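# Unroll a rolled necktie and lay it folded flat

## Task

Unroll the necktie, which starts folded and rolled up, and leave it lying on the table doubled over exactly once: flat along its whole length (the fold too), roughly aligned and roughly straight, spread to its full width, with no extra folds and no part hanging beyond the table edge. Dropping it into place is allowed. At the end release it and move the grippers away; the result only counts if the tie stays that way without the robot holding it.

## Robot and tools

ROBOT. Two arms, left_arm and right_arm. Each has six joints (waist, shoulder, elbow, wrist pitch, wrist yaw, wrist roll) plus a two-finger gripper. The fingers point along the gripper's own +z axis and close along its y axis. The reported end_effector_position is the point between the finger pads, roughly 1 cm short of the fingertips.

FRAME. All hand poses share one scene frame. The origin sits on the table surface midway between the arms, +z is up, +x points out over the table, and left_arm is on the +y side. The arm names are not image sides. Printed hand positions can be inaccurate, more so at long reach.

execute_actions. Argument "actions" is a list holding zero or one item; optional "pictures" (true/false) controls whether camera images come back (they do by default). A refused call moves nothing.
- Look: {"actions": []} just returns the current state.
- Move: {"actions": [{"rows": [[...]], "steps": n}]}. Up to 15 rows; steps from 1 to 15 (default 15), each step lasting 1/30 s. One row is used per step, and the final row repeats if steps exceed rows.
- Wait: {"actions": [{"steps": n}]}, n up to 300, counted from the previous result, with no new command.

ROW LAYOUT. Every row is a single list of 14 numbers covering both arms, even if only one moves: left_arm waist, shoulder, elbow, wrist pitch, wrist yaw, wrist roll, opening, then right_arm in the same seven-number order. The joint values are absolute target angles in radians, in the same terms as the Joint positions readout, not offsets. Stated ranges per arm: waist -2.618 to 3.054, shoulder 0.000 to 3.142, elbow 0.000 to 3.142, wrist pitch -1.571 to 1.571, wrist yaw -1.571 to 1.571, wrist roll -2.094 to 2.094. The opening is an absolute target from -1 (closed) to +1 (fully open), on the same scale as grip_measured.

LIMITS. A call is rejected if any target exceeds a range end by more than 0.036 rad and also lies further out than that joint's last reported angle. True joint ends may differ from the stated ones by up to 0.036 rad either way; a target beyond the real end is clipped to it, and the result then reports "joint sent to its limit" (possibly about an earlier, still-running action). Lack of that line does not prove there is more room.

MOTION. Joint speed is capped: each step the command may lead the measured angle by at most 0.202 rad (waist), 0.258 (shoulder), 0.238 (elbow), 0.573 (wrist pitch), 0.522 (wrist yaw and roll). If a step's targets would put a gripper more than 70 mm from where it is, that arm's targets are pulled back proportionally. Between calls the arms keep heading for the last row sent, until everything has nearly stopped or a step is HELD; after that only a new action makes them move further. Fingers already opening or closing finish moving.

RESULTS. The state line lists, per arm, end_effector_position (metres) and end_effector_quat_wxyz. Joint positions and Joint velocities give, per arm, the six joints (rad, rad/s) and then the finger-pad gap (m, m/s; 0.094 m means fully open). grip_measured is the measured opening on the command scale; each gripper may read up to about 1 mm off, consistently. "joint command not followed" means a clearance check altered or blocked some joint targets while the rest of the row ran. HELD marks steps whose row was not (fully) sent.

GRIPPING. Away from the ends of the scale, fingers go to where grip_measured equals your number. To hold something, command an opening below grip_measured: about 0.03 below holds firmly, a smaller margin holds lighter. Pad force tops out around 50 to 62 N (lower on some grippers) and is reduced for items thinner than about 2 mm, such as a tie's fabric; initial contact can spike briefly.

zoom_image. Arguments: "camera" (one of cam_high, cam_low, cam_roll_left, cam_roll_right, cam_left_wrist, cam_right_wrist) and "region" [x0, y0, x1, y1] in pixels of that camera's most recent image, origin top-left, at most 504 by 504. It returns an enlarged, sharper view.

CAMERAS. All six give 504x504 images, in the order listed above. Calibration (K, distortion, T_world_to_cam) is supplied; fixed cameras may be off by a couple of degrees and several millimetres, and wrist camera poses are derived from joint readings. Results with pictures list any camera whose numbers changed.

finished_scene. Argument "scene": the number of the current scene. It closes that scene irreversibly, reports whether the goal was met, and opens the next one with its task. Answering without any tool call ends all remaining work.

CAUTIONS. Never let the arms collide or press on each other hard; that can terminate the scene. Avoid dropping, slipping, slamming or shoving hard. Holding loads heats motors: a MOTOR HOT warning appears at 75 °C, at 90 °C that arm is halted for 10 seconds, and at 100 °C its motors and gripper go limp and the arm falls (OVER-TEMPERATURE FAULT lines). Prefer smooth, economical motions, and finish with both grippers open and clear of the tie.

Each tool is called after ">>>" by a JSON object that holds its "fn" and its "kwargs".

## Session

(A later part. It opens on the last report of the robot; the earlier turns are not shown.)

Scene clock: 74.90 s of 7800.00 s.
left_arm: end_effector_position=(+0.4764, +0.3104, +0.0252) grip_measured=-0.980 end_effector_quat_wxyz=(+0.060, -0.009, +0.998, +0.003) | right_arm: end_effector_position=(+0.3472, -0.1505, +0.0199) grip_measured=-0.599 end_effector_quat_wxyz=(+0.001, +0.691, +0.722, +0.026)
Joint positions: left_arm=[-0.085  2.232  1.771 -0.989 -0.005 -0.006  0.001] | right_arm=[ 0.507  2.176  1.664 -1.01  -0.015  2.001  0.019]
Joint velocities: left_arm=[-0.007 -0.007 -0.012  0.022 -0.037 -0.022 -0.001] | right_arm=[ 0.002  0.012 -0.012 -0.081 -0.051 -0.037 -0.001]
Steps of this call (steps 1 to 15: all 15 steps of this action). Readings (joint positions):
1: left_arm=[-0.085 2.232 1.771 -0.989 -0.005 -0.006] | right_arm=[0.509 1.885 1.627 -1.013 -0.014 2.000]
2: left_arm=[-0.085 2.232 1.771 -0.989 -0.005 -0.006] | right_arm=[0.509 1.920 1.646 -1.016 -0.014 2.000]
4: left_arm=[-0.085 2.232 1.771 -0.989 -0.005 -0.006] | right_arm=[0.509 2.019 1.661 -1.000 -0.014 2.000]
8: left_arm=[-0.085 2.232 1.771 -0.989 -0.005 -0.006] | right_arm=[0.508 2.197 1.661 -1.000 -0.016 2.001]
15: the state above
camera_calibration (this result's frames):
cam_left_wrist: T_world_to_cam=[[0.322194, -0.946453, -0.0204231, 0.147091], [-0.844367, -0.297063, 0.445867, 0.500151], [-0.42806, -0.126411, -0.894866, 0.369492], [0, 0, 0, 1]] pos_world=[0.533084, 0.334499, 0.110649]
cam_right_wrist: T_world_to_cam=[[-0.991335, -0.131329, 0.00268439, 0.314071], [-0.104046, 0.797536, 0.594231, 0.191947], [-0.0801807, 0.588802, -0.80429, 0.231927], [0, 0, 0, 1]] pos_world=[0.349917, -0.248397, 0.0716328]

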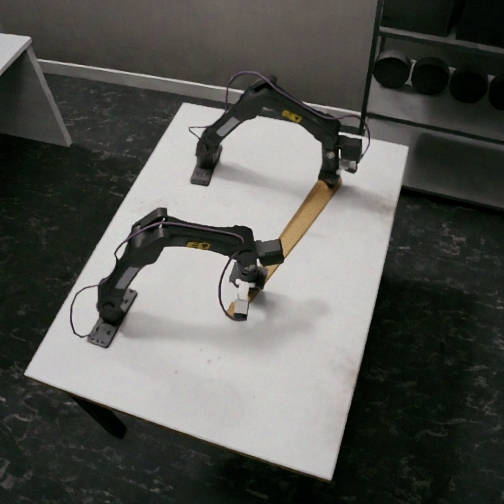

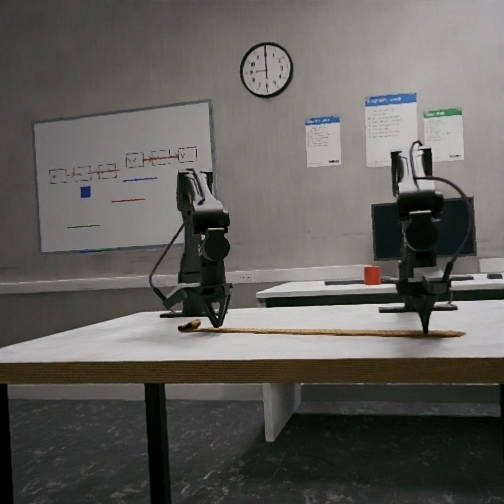

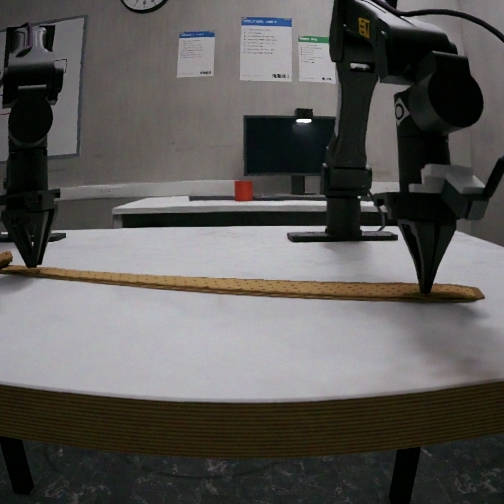

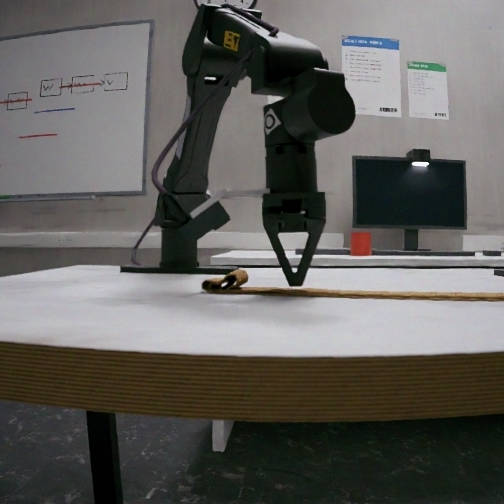

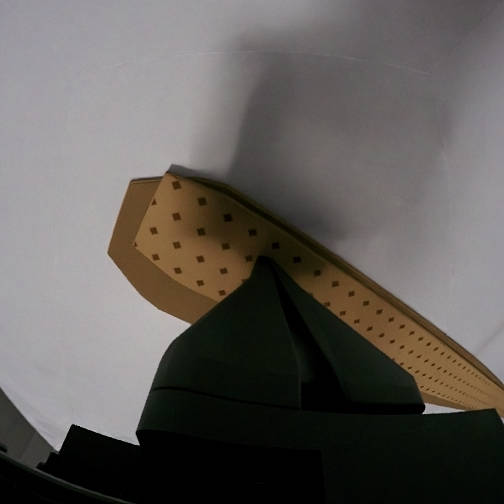

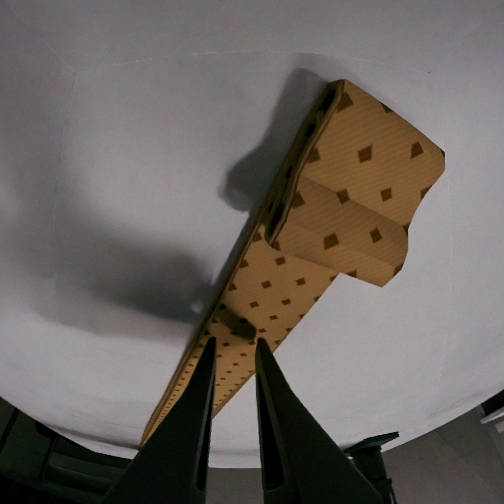

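>>> {"fn": "execute_actions", "kwargs": {"actions": [{"rows":[[-0.09,2.32,1.75,-1.0,0,0,-1,0.48,2.13,1.61,-1.0,0,2.0,-0.6],[-0.09,2.32,1.75,-1.0,0,0,-1,0.46,2.10,1.56,-0.98,0,2.0,-0.6],[-0.09,2.32,1.75,-1.0,0,0,-1,0.46,2.10,1.56,-0.98,0,2.0,-0.6],[-0.09,2.32,1.75,-1.0,0,0,-1,0.435,2.065,1.515,-0.97,0,2.0,-0.6],[-0.09,2.32,1.75,-1.0,0,0,-1,0.435,2.065,1.515,-0.97,0,2.0,-0.6],[-0.09,2.32,1.75,-1.0,0,0,-1,0.41,2.03,1.47,-0.96,0,2.0,-0.6],[-0.09,2.32,1.75,-1.0,0,0,-1,0.41,2.03,1.47,-0.96,0,2.0,-0.6],[-0.09,2.32,1.75,-1.0,0,0,-1,0.385,2.0,1.425,-0.945,0,2.0,-0.6],[-0.09,2.32,1.75,-1.0,0,0,-1,0.385,2.0,1.425,-0.945,0,2.0,-0.6],[-0.09,2.32,1.75,-1.0,0,0,-1,0.36,1.97,1.38,-0.93,0,2.0,-0.6],[-0.09,2.32,1.75,-1.0,0,0,-1,0.36,1.97,1.38,-0.93,0,2.0,-0.6],[-0.09,2.32,1.75,-1.0,0,0,-1,0.335,1.94,1.335,-0.915,0,1.95,-0.6],[-0.09,2.32,1.75,-1.0,0,0,-1,0.335,1.94,1.335,-0.915,0,1.95,-0.6],[-0.09,2.32,1.75,-1.0,0,0,-1,0.31,1.91,1.29,-0.90,0,1.95,-0.6]],"steps":15}]}}

Scene clock: 87.07 s of 7800.00 s.
left_arm: end_effector_position=(+0.4764, +0.3104, +0.0252) grip_measured=-0.980 end_effector_quat_wxyz=(+0.060, -0.009, +0.998, +0.003) | right_arm: end_effector_position=(+0.3132, -0.2373, +0.0214) grip_measured=-0.599 end_effector_quat_wxyz=(-0.001, +0.743, +0.669, +0.018)
Joint positions: left_arm=[-0.085  2.232  1.771 -0.989 -0.005 -0.006  0.001] | right_arm=[ 0.334  1.95   1.328 -0.915 -0.017  1.975  0.019]
Joint velocities: left_arm=[-0.002 -0.012  0.012 -0.022  0.007 -0.022 -0.   ] | right_arm=[-0.281 -0.398 -0.525  0.051  0.066 -0.139 -0.   ]
Steps of this call (steps 1 to 15: the robot went on to your last target; steps 16 to 110: nothing new was sent; then 8.00 s passed at rest; steps 111 to 125: all 15 steps of this action). Readings (joint positions):
111: left_arm=[-0.085 2.232 1.771 -0.989 -0.005 -0.006] | right_arm=[0.506 2.173 1.655 -1.005 -0.015 2.001]
112: left_arm=[-0.085 2.232 1.771 -0.989 -0.005 -0.006] | right_arm=[0.503 2.161 1.631 -0.988 -0.015 2.001]
114: left_arm=[-0.085 2.232 1.771 -0.989 -0.005 -0.006] | right_arm=[0.487 2.133 1.576 -0.977 -0.015 2.001]
118: left_arm=[-0.085 2.232 1.771 -0.989 -0.005 -0.006] | right_arm=[0.428 2.067 1.478 -0.963 -0.016 2.001]
125: the state above
camera_calibration (this result's frames):
cam_left_wrist: T_world_to_cam=[[0.322194, -0.946453, -0.0204231, 0.147091], [-0.844367, -0.297063, 0.445867, 0.500151], [-0.42806, -0.126411, -0.894866, 0.369492], [0, 0, 0, 1]] pos_world=[0.533084, 0.334499, 0.110649]
cam_right_wrist: T_world_to_cam=[[-0.999738, 0.0151805, 0.0171194, 0.306023], [0.0223599, 0.806912, 0.590249, 0.219454], [-0.00485357, 0.590477, -0.80704, 0.258387], [0, 0, 0, 1]] pos_world=[0.30229, -0.334297, 0.0737572]

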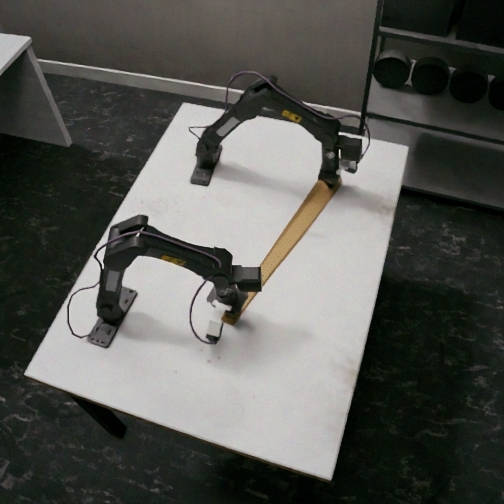

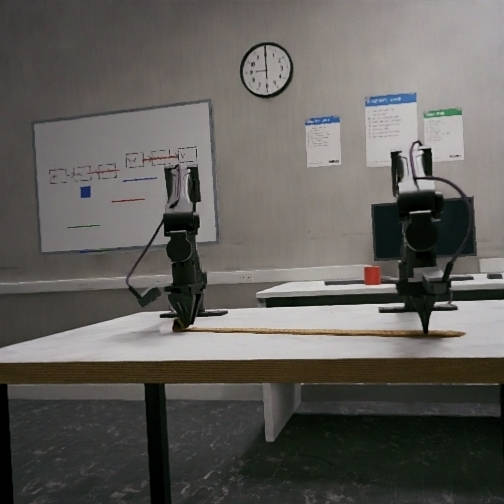

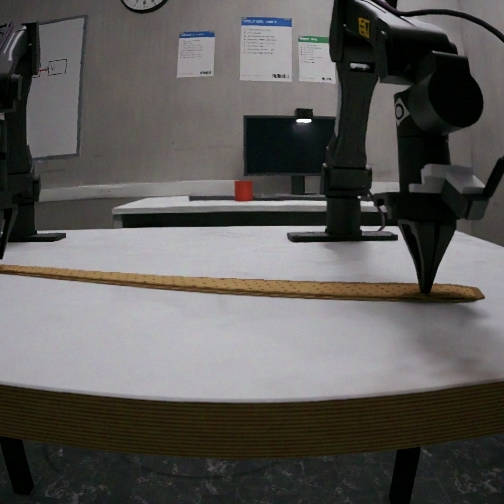

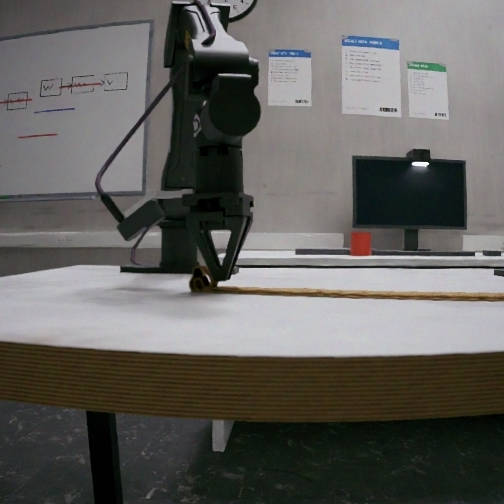

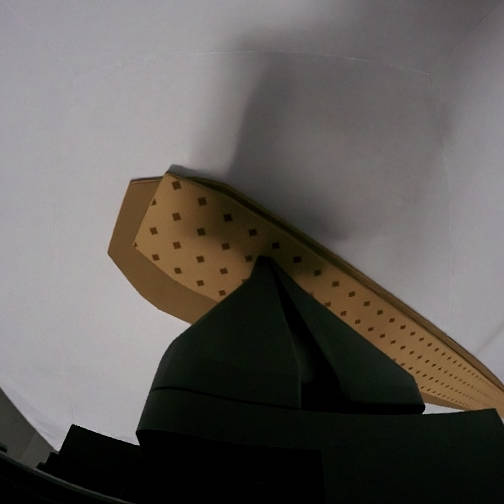

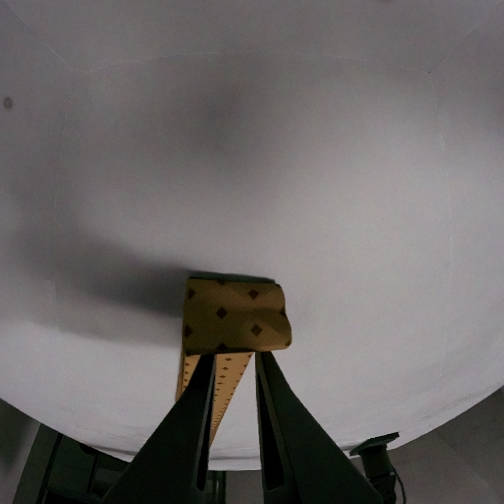

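Working; continue.

>>> {"fn": "execute_actions", "kwargs": {"actions": [{"rows":[[-0.09,2.32,1.75,-1.0,0,0,-1,0.29,1.89,1.27,-0.90,0,1.9,-0.6],[-0.09,2.32,1.75,-1.0,0,0,-1,0.27,1.875,1.245,-0.89,0,1.9,-0.6],[-0.09,2.32,1.75,-1.0,0,0,-1,0.27,1.875,1.245,-0.89,0,1.9,-0.6],[-0.09,2.32,1.75,-1.0,0,0,-1,0.25,1.86,1.22,-0.88,0,1.9,-0.6],[-0.09,2.32,1.75,-1.0,0,0,-1,0.25,1.86,1.22,-0.88,0,1.9,-0.6],[-0.09,2.32,1.75,-1.0,0,0,-1,0.23,1.845,1.195,-0.87,0,1.85,-0.6],[-0.09,2.32,1.75,-1.0,0,0,-1,0.23,1.845,1.195,-0.87,0,1.85,-0.6],[-0.09,2.32,1.75,-1.0,0,0,-1,0.21,1.83,1.17,-0.86,0,1.85,-0.6],[-0.09,2.32,1.75,-1.0,0,0,-1,0.21,1.83,1.17,-0.86,0,1.85,-0.6],[-0.09,2.32,1.75,-1.0,0,0,-1,0.19,1.82,1.15,-0.85,0,1.8,-0.6]],"steps":15}]}}

>>> {"fn": "zoom_image", "kwargs": {"camera": "cam_roll_right", "region": [100,220,300,320]}}

Scene clock: 98.43 s of 7800.00 s.
left_arm: end_effector_position=(+0.4764, +0.3104, +0.0252) grip_measured=-0.980 end_effector_quat_wxyz=(+0.060, -0.009, +0.998, +0.003) | right_arm: end_effector_position=(+0.2896, -0.2918, +0.0143) grip_measured=-0.599 end_effector_quat_wxyz=(-0.002, +0.740, +0.672, +0.014)
Joint positions: left_arm=[-0.085  2.232  1.771 -0.989 -0.005 -0.006  0.001] | right_arm=[ 0.194  1.847  1.155 -0.859 -0.019  1.827  0.019]
Joint velocities: left_arm=[-0.007 -0.007 -0.002 -0.022 -0.022 -0.022  0.001] | right_arm=[-0.017 -0.007 -0.032 -0.11  -0.007 -0.198 -0.001]
Steps of this call (steps 1 to 30: the robot went on to your last target; steps 31 to 120: nothing new was sent; then 6.87 s passed at rest; steps 121 to 135: all 15 steps of this action). Readings (joint positions):
121: left_arm=[-0.085 2.232 1.771 -0.989 -0.005 -0.006] | right_arm=[0.313 1.930 1.293 -0.899 -0.016 1.948]
122: left_arm=[-0.085 2.232 1.771 -0.989 -0.005 -0.006] | right_arm=[0.309 1.923 1.283 -0.892 -0.017 1.939]
124: left_arm=[-0.085 2.232 1.771 -0.989 -0.005 -0.006] | right_arm=[0.293 1.906 1.258 -0.885 -0.017 1.927]
128: left_arm=[-0.085 2.232 1.771 -0.989 -0.005 -0.006] | right_arm=[0.248 1.869 1.211 -0.867 -0.023 1.891]
135: the state above
camera_calibration (this result's frames):
cam_left_wrist: T_world_to_cam=[[0.322194, -0.946453, -0.0204231, 0.147091], [-0.844367, -0.297063, 0.445867, 0.500151], [-0.42806, -0.126411, -0.894866, 0.369492], [0, 0, 0, 1]] pos_world=[0.533084, 0.334499, 0.110649]
cam_right_wrist: T_world_to_cam=[[-0.999623, 0.00765181, 0.0263542, 0.28104], [0.0216683, 0.80938, 0.586886, 0.269105], [-0.0168398, 0.587236, -0.809241, 0.287279], [0, 0, 0, 1]] pos_world=[0.279941, -0.388659, 0.0671378]

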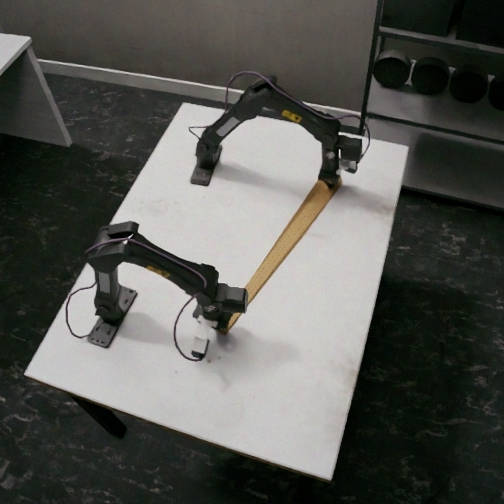

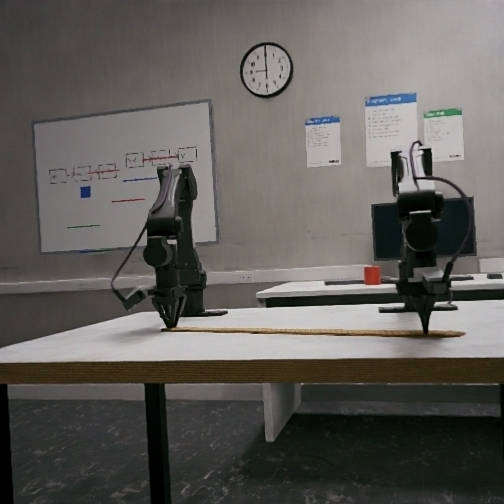

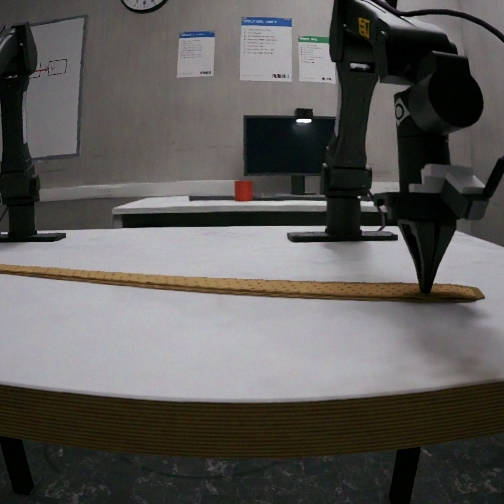

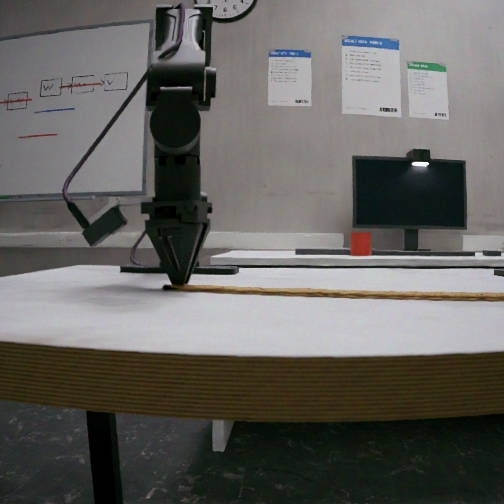

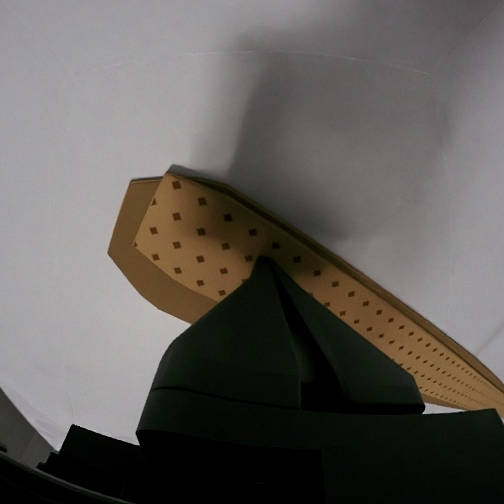

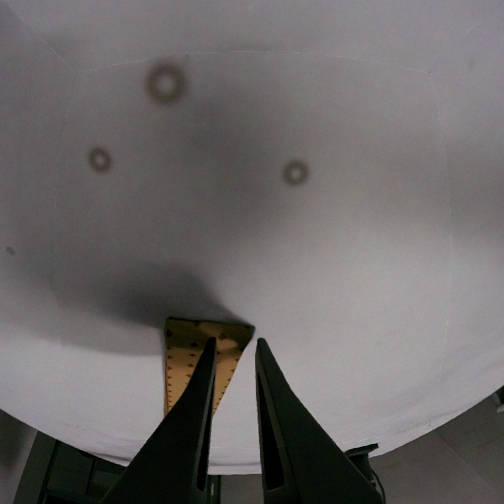

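Region (100, 220, 300, 320) of cam_roll_right's 504x504 image, scaled by 2.520, with more detail than that image has.

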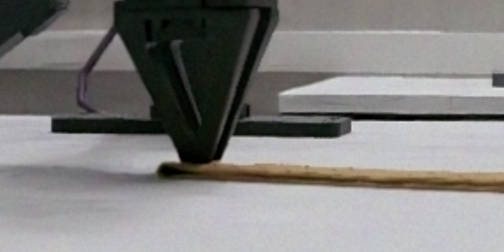

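>>> {"fn": "execute_actions", "kwargs": {"actions": [{"rows":[[-0.09,2.32,1.75,-1.0,0,0,-1,0.19,1.6,1.15,-1.0,0,1.8,-0.6],[-0.09,2.32,1.75,-1.0,0,0,-1,0.19,1.6,1.15,-1.0,0,1.8,-0.6],[-0.09,2.32,1.75,-1.0,0,0,-1,0.19,1.6,1.15,-1.0,0,1.8,-0.6],[-0.09,2.32,1.75,-1.0,0,0,-1,0.19,1.6,1.15,-1.0,0,1.8,-0.6],[-0.09,2.32,1.75,-1.0,0,0,-1,0.19,1.6,1.15,-1.0,0,1.8,-0.6],[-0.09,2.32,1.75,-1.0,0,0,-1,0.19,1.6,1.15,-1.0,0,1.8,-0.6],[-0.09,2.32,1.75,-1.0,0,0,-1,0.155,1.65,1.19,-1.0,0,1.8,-0.6]],"steps":15}]}}

>>> {"fn": "zoom_image", "kwargs": {"camera": "cam_roll_right", "region": [100,220,300,320]}}

Scene clock: 118.53 s of 7800.00 s.
left_arm: end_effector_position=(+0.4764, +0.3104, +0.0252) grip_measured=-0.980 end_effector_quat_wxyz=(+0.060, -0.009, +0.998, +0.003) | right_arm: end_effector_position=(+0.2802, -0.3033, +0.0729) grip_measured=-0.599 end_effector_quat_wxyz=(+0.022, +0.742, +0.669, +0.047)
Joint positions: left_arm=[-0.085  2.232  1.771 -0.989 -0.005 -0.006  0.001] | right_arm=[ 0.163  1.658  1.171 -0.982 -0.018  1.804  0.019]
Joint velocities: left_arm=[-0.007 -0.007 -0.002 -0.066 -0.022  0.051  0.001] | right_arm=[ 0.007 -0.002  0.012 -0.037 -0.095 -0.022 -0.001]
Steps of this call (steps 1 to 30: the robot went on to your last target; steps 31 to 120: nothing new was sent; then 15.60 s passed at rest; steps 121 to 135: all 15 steps of this action). Readings (joint positions):
121: left_arm=[-0.085 2.232 1.771 -0.989 -0.005 -0.006] | right_arm=[0.194 1.825 1.150 -0.857 -0.019 1.804]
122: left_arm=[-0.085 2.232 1.771 -0.989 -0.005 -0.006] | right_arm=[0.194 1.783 1.138 -0.878 -0.019 1.804]
124: left_arm=[-0.085 2.232 1.771 -0.989 -0.005 -0.006] | right_arm=[0.194 1.675 1.134 -0.928 -0.019 1.804]
128: left_arm=[-0.085 2.232 1.771 -0.989 -0.005 -0.006] | right_arm=[0.184 1.602 1.163 -0.970 -0.019 1.804]
135: the state above
camera_calibration (this result's frames):
cam_left_wrist: T_world_to_cam=[[0.322194, -0.946453, -0.0204231, 0.147091], [-0.844367, -0.297063, 0.445867, 0.500151], [-0.42806, -0.126411, -0.894866, 0.369492], [0, 0, 0, 1]] pos_world=[0.533084, 0.334499, 0.110649]
cam_right_wrist: T_world_to_cam=[[-0.998354, 0.0162486, -0.0549942, 0.278345], [-0.0196841, 0.803643, 0.594786, 0.253458], [0.0538601, 0.594889, -0.802001, 0.323239], [0, 0, 0, 1]] pos_world=[0.265466, -0.400503, 0.123792]

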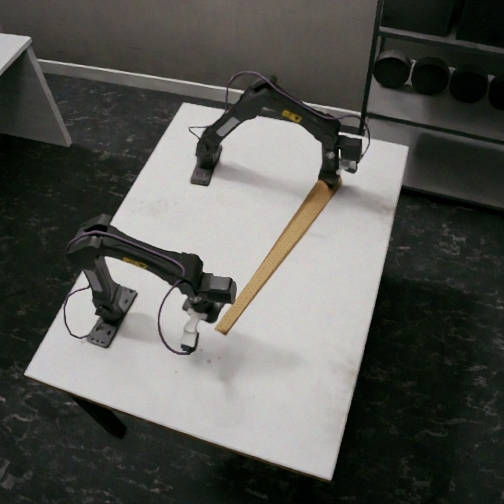

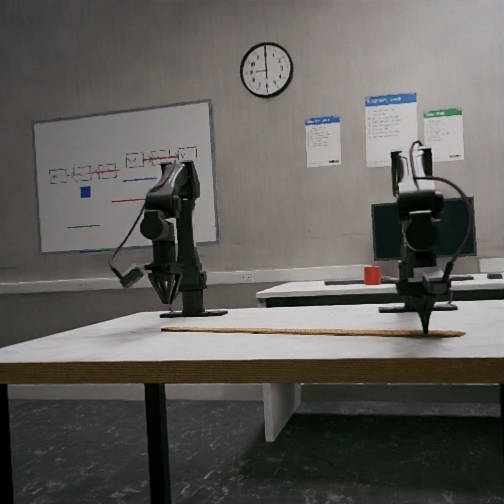

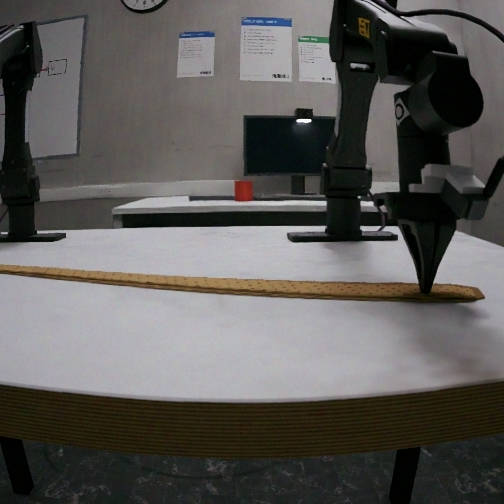

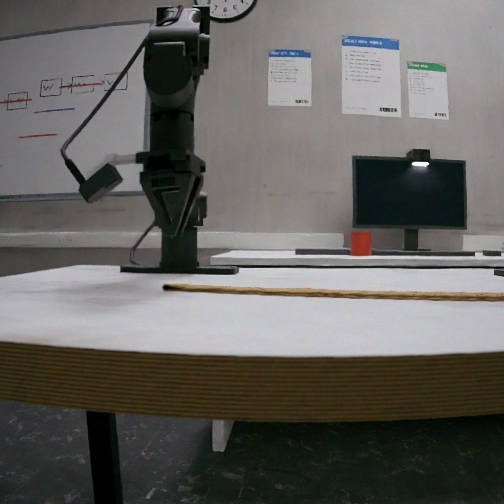

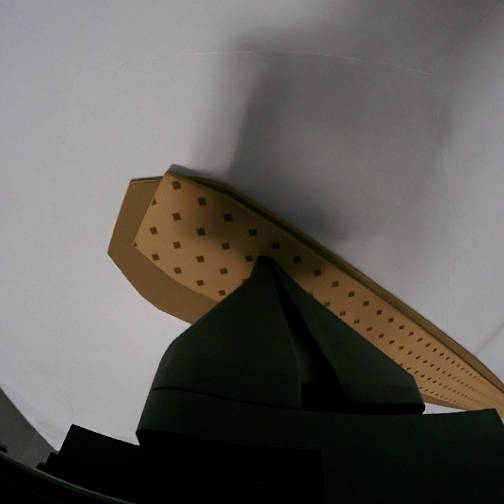

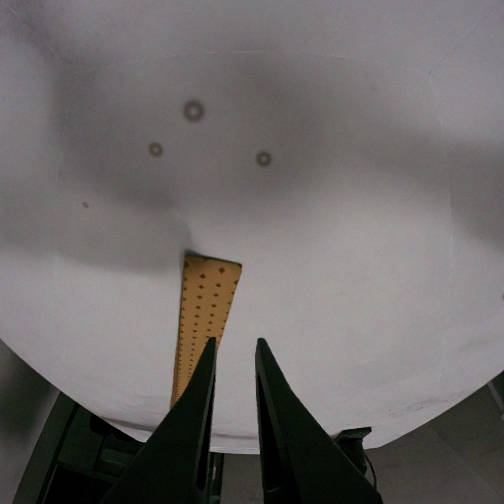

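Region (100, 220, 300, 320) of cam_roll_right's 504x504 image, scaled by 2.520, with more detail than that image has.

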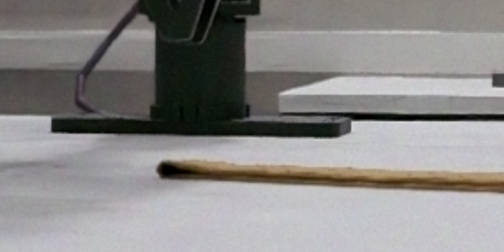

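>>> {"fn": "execute_actions", "kwargs": {"actions": [{"rows":[[-0.09,2.32,1.75,-1.0,0,0,-1,0.15,1.72,1.23,-1.0,0,1.8,-0.6],[-0.09,2.32,1.75,-1.0,0,0,-1,0.15,1.76,1.23,-0.97,0,1.8,-0.6],[-0.09,2.32,1.75,-1.0,0,0,-1,0.15,1.80,1.23,-0.94,0,1.8,-0.6]],"steps":15}]}}

Scene clock: 125.10 s of 7800.00 s.
left_arm: end_effector_position=(+0.4764, +0.3104, +0.0252) grip_measured=-0.980 end_effector_quat_wxyz=(+0.060, -0.009, +0.998, +0.003) | right_arm: end_effector_position=(+0.2918, -0.3018, +0.0347) grip_measured=-0.599 end_effector_quat_wxyz=(-0.003, +0.743, +0.669, +0.012)
Joint positions: left_arm=[-0.085  2.232  1.771 -0.989 -0.005 -0.006  0.001] | right_arm=[ 0.163  1.821  1.211 -0.944 -0.018  1.804  0.019]
Joint velocities: left_arm=[ 0.002 -0.012  0.007 -0.051  0.051 -0.095 -0.   ] | right_arm=[ 0.007 -0.017 -0.007 -0.022  0.022 -0.081 -0.001]
Steps of this call (steps 1 to 15: the robot went on to your last target; steps 16 to 110: nothing new was sent; then 2.40 s passed at rest; steps 111 to 125: all 15 steps of this action). Readings (joint positions):
111: left_arm=[-0.085 2.232 1.771 -0.989 -0.005 -0.006] | right_arm=[0.163 1.665 1.177 -0.992 -0.018 1.804]
112: left_arm=[-0.085 2.232 1.771 -0.989 -0.005 -0.006] | right_arm=[0.163 1.684 1.190 -0.996 -0.018 1.804]
114: left_arm=[-0.085 2.232 1.771 -0.989 -0.005 -0.006] | right_arm=[0.163 1.743 1.210 -0.975 -0.018 1.804]
118: left_arm=[-0.085 2.232 1.771 -0.989 -0.005 -0.006] | right_arm=[0.163 1.820 1.211 -0.949 -0.018 1.804]
125: the state above
camera_calibration (this result's frames):
cam_left_wrist: T_world_to_cam=[[0.322194, -0.946453, -0.0204231, 0.147091], [-0.844367, -0.297063, 0.445867, 0.500151], [-0.42806, -0.126411, -0.894866, 0.369492], [0, 0, 0, 1]] pos_world=[0.533084, 0.334499, 0.110649]
cam_right_wrist: T_world_to_cam=[[-0.999418, 0.0157305, 0.0302735, 0.284993], [0.0304834, 0.810205, 0.585354, 0.262858], [-0.0153198, 0.585936, -0.810213, 0.308864], [0, 0, 0, 1]] pos_world=[0.281546, -0.398426, 0.0877527]

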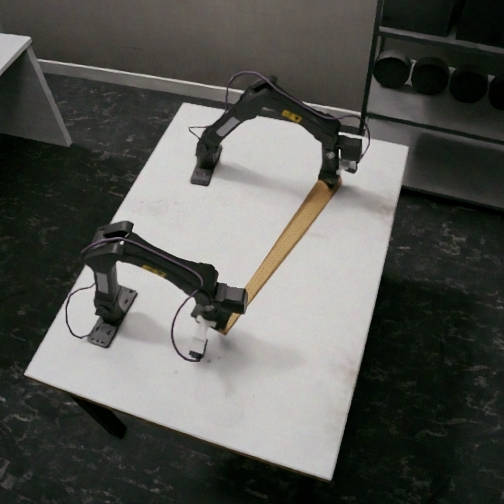

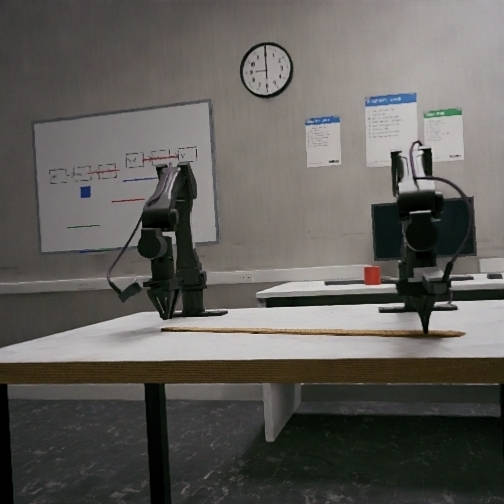

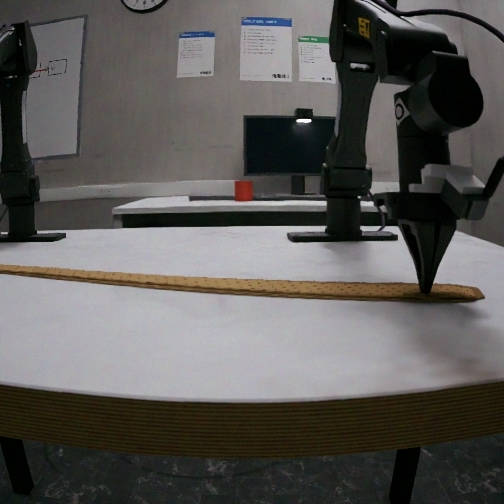

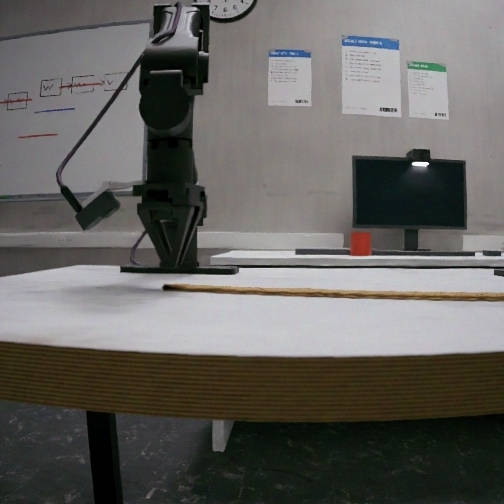

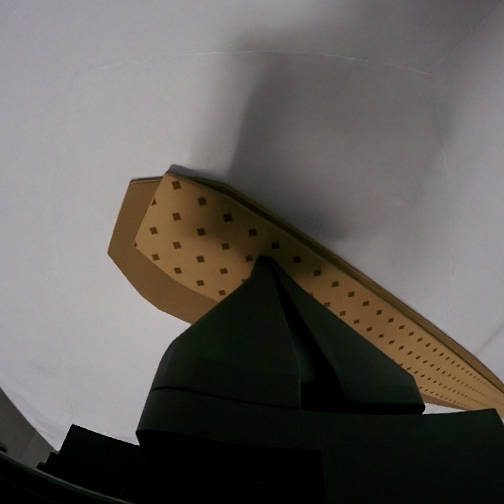

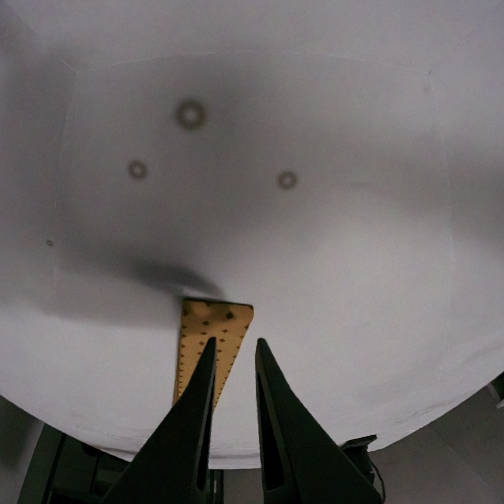

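>>> {"fn": "execute_actions", "kwargs": {"actions": [{"rows":[[-0.09,2.32,1.75,-1.0,0,0,-1,0.125,1.82,1.28,-0.97,0,1.8,-0.6]],"steps":15}]}}

Scene clock: 131.63 s of 7800.00 s.
left_arm: end_effector_position=(+0.4764, +0.3104, +0.0252) grip_measured=-0.980 end_effector_quat_wxyz=(+0.060, -0.009, +0.998, +0.003) | right_arm: end_effector_position=(+0.3044, -0.3108, +0.0440) grip_measured=-0.599 end_effector_quat_wxyz=(+0.005, +0.753, +0.658, +0.023)
Joint positions: left_arm=[-0.085  2.232  1.771 -0.989 -0.005 -0.006  0.001] | right_arm=[ 0.131  1.826  1.255 -0.957 -0.018  1.804  0.019]
Joint velocities: left_arm=[-0.022  0.007  0.002  0.051 -0.066 -0.037 -0.001] | right_arm=[ 0.007 -0.002  0.007 -0.022 -0.066  0.066 -0.001]
Steps of this call (steps 1 to 15: the robot went on to your last target; steps 16 to 110: nothing new was sent; then 2.37 s passed at rest; steps 111 to 125: all 15 steps of this action). Readings (joint positions):
111: left_arm=[-0.085 2.232 1.771 -0.989 -0.005 -0.006] | right_arm=[0.160 1.823 1.217 -0.949 -0.018 1.804]
112: left_arm=[-0.085 2.232 1.771 -0.989 -0.005 -0.006] | right_arm=[0.155 1.825 1.227 -0.956 -0.018 1.804]
114: left_arm=[-0.085 2.232 1.771 -0.989 -0.005 -0.006] | right_arm=[0.142 1.826 1.245 -0.956 -0.018 1.804]
118: left_arm=[-0.085 2.232 1.771 -0.989 -0.005 -0.006] | right_arm=[0.131 1.826 1.255 -0.956 -0.018 1.804]
125: the state above
camera_calibration (this result's frames):
cam_left_wrist: T_world_to_cam=[[0.322194, -0.946453, -0.0204231, 0.147091], [-0.844367, -0.297063, 0.445867, 0.500151], [-0.42806, -0.126411, -0.894866, 0.369492], [0, 0, 0, 1]] pos_world=[0.533084, 0.334499, 0.110649]
cam_right_wrist: T_world_to_cam=[[-0.998892, 0.0469534, 0.00304386, 0.308153], [0.0397505, 0.807505, 0.58852, 0.260538], [0.0251751, 0.587989, -0.808477, 0.310132], [0, 0, 0, 1]] pos_world=[0.289647, -0.407209, 0.0964652]

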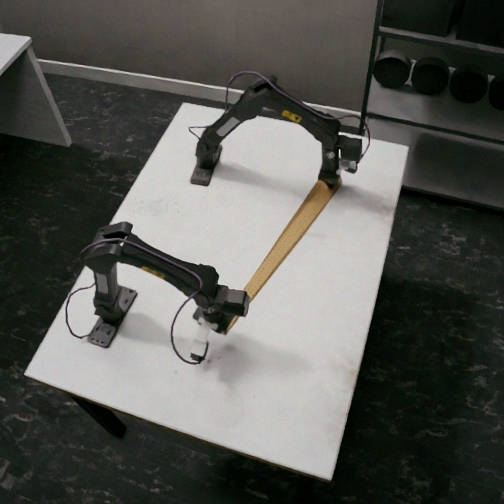

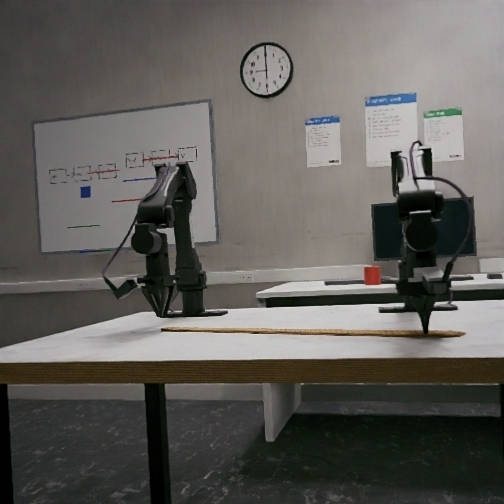

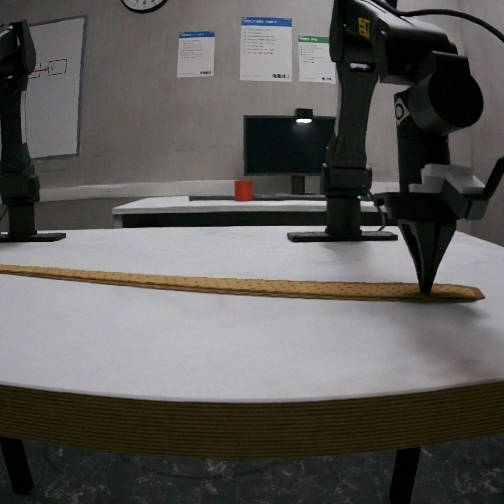

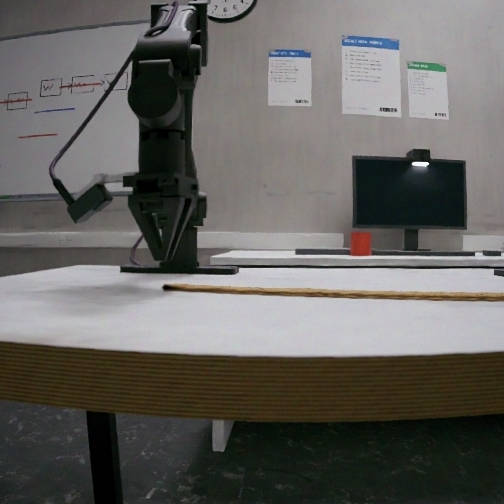

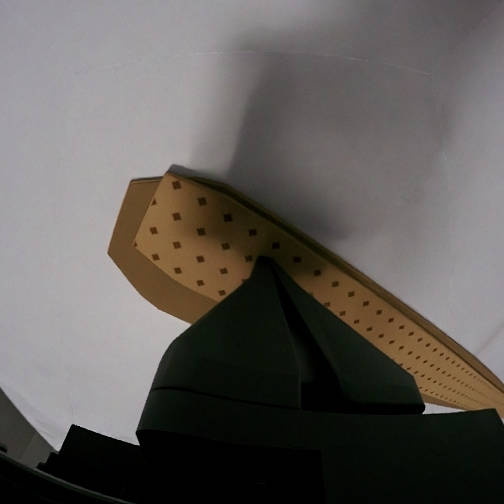

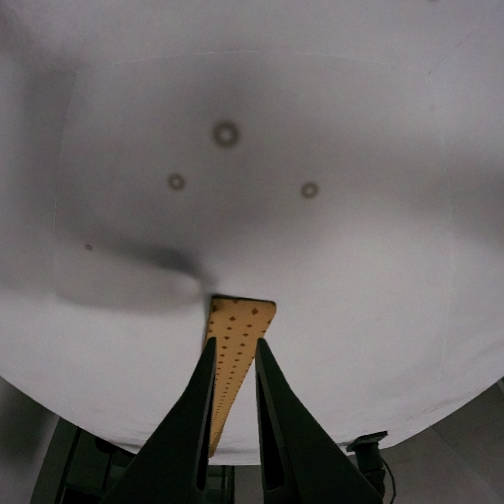

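>>> {"fn": "execute_actions", "kwargs": {"actions": [{"rows":[[-0.09,2.32,1.75,-1.0,0,0,-1,0.152,1.83,1.27,-0.96,0,1.8,-0.6],[-0.09,2.32,1.75,-1.0,0,0,-1,0.152,1.83,1.27,-0.96,0,1.8,-0.6],[-0.09,2.32,1.75,-1.0,0,0,-1,0.152,1.83,1.27,-0.96,0,1.8,-0.6],[-0.09,2.32,1.75,-1.0,0,0,-1,0.152,1.83,1.27,-0.96,0,1.8,-0.6],[-0.09,2.32,1.75,-1.0,0,0,-1,0.152,1.86,1.27,-0.93,0,1.8,-0.6],[-0.09,2.32,1.75,-1.0,0,0,-1,0.152,1.89,1.26,-0.90,0,1.8,-0.6]],"steps":15}]}}

>>> {"fn": "zoom_image", "kwargs": {"camera": "cam_roll_right", "region": [100,220,300,320]}}

Scene clock: 139.43 s of 7800.00 s.
left_arm: end_effector_position=(+0.4764, +0.3104, +0.0252) grip_measured=-0.980 end_effector_quat_wxyz=(+0.060, -0.009, +0.998, +0.003) | right_arm: end_effector_position=(+0.3092, -0.3067, +0.0194) grip_measured=-0.599 end_effector_quat_wxyz=(-0.003, +0.750, +0.662, +0.011)
Joint positions: left_arm=[-0.085  2.232  1.771 -0.989 -0.005 -0.006  0.001] | right_arm=[ 0.142  1.904  1.255 -0.908 -0.018  1.804  0.019]
Joint velocities: left_arm=[-0.007  0.007 -0.007 -0.037 -0.051  0.037  0.   ] | right_arm=[ 0.012 -0.012 -0.007  0.037  0.051 -0.037  0.   ]
Steps of this call (steps 1 to 15: the robot went on to your last target; steps 16 to 110: nothing new was sent; then 3.63 s passed at rest; steps 111 to 125: all 15 steps of this action). Readings (joint positions):
111: left_arm=[-0.085 2.232 1.771 -0.989 -0.005 -0.006] | right_arm=[0.132 1.826 1.255 -0.957 -0.018 1.804]
112: left_arm=[-0.085 2.232 1.771 -0.989 -0.005 -0.006] | right_arm=[0.134 1.826 1.255 -0.957 -0.018 1.804]
114: left_arm=[-0.085 2.232 1.771 -0.989 -0.005 -0.006] | right_arm=[0.138 1.826 1.255 -0.957 -0.018 1.804]
118: left_arm=[-0.085 2.232 1.771 -0.989 -0.005 -0.006] | right_arm=[0.142 1.867 1.255 -0.930 -0.018 1.804]
125: the state above
camera_calibration (this result's frames):
cam_left_wrist: T_world_to_cam=[[0.322194, -0.946453, -0.0204231, 0.147091], [-0.844367, -0.297063, 0.445867, 0.500151], [-0.42806, -0.126411, -0.894866, 0.369492], [0, 0, 0, 1]] pos_world=[0.533084, 0.334499, 0.110649]
cam_right_wrist: T_world_to_cam=[[-0.998824, 0.0363373, 0.032105, 0.309071], [0.0482556, 0.809747, 0.584791, 0.269593], [-0.00474722, 0.585653, -0.810548, 0.296286], [0, 0, 0, 1]] pos_world=[0.297104, -0.403054, 0.0725759]

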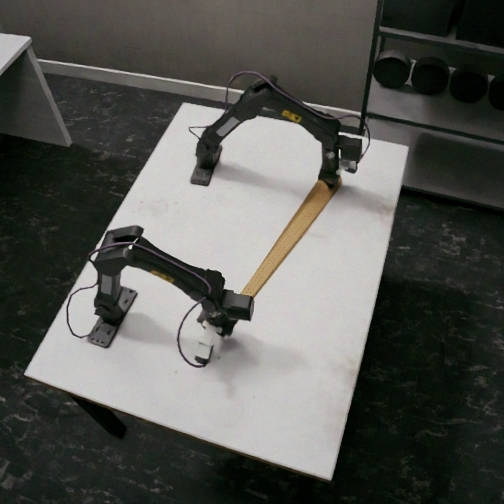

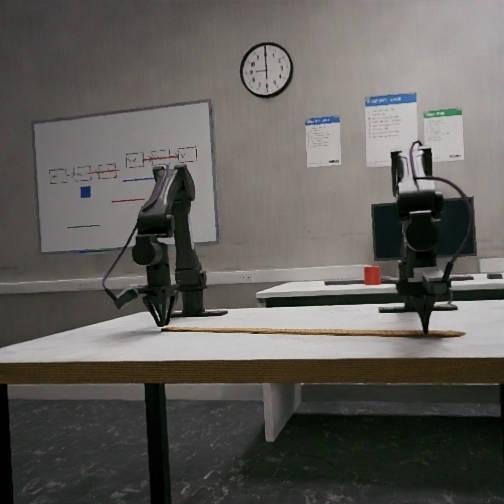

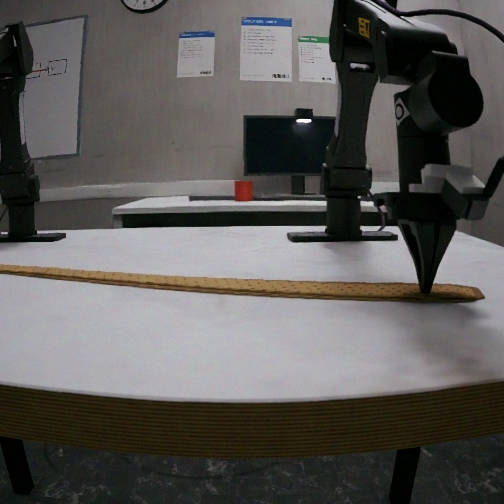

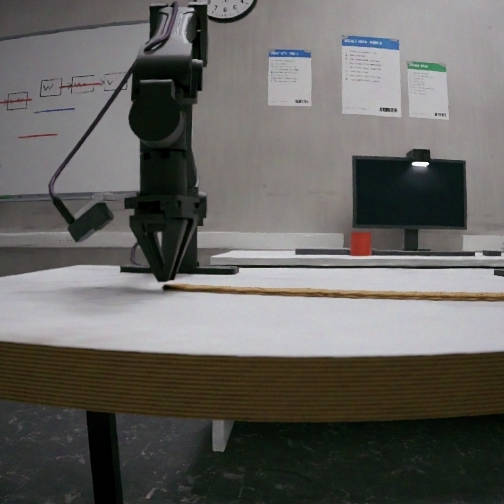

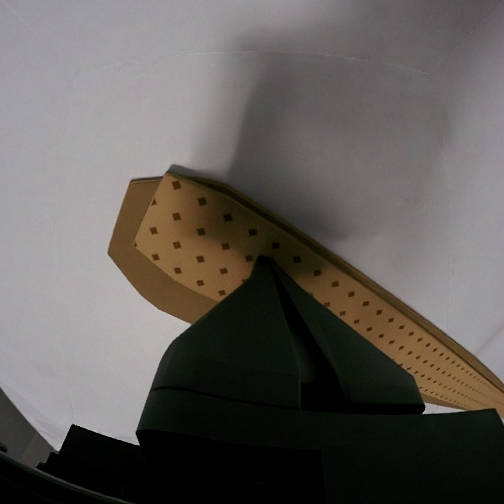

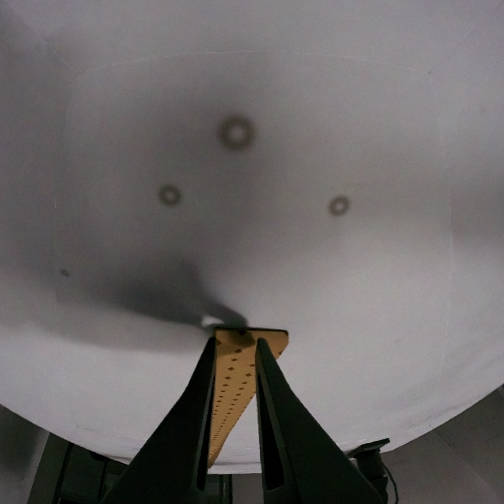

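Region (100, 220, 300, 320) of cam_roll_right's 504x504 image, scaled by 2.520, with more detail than that image has.

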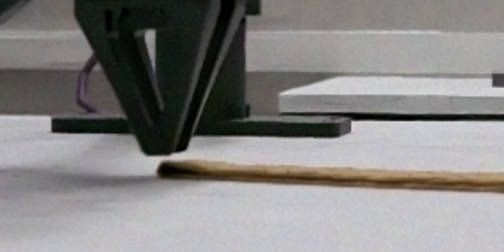

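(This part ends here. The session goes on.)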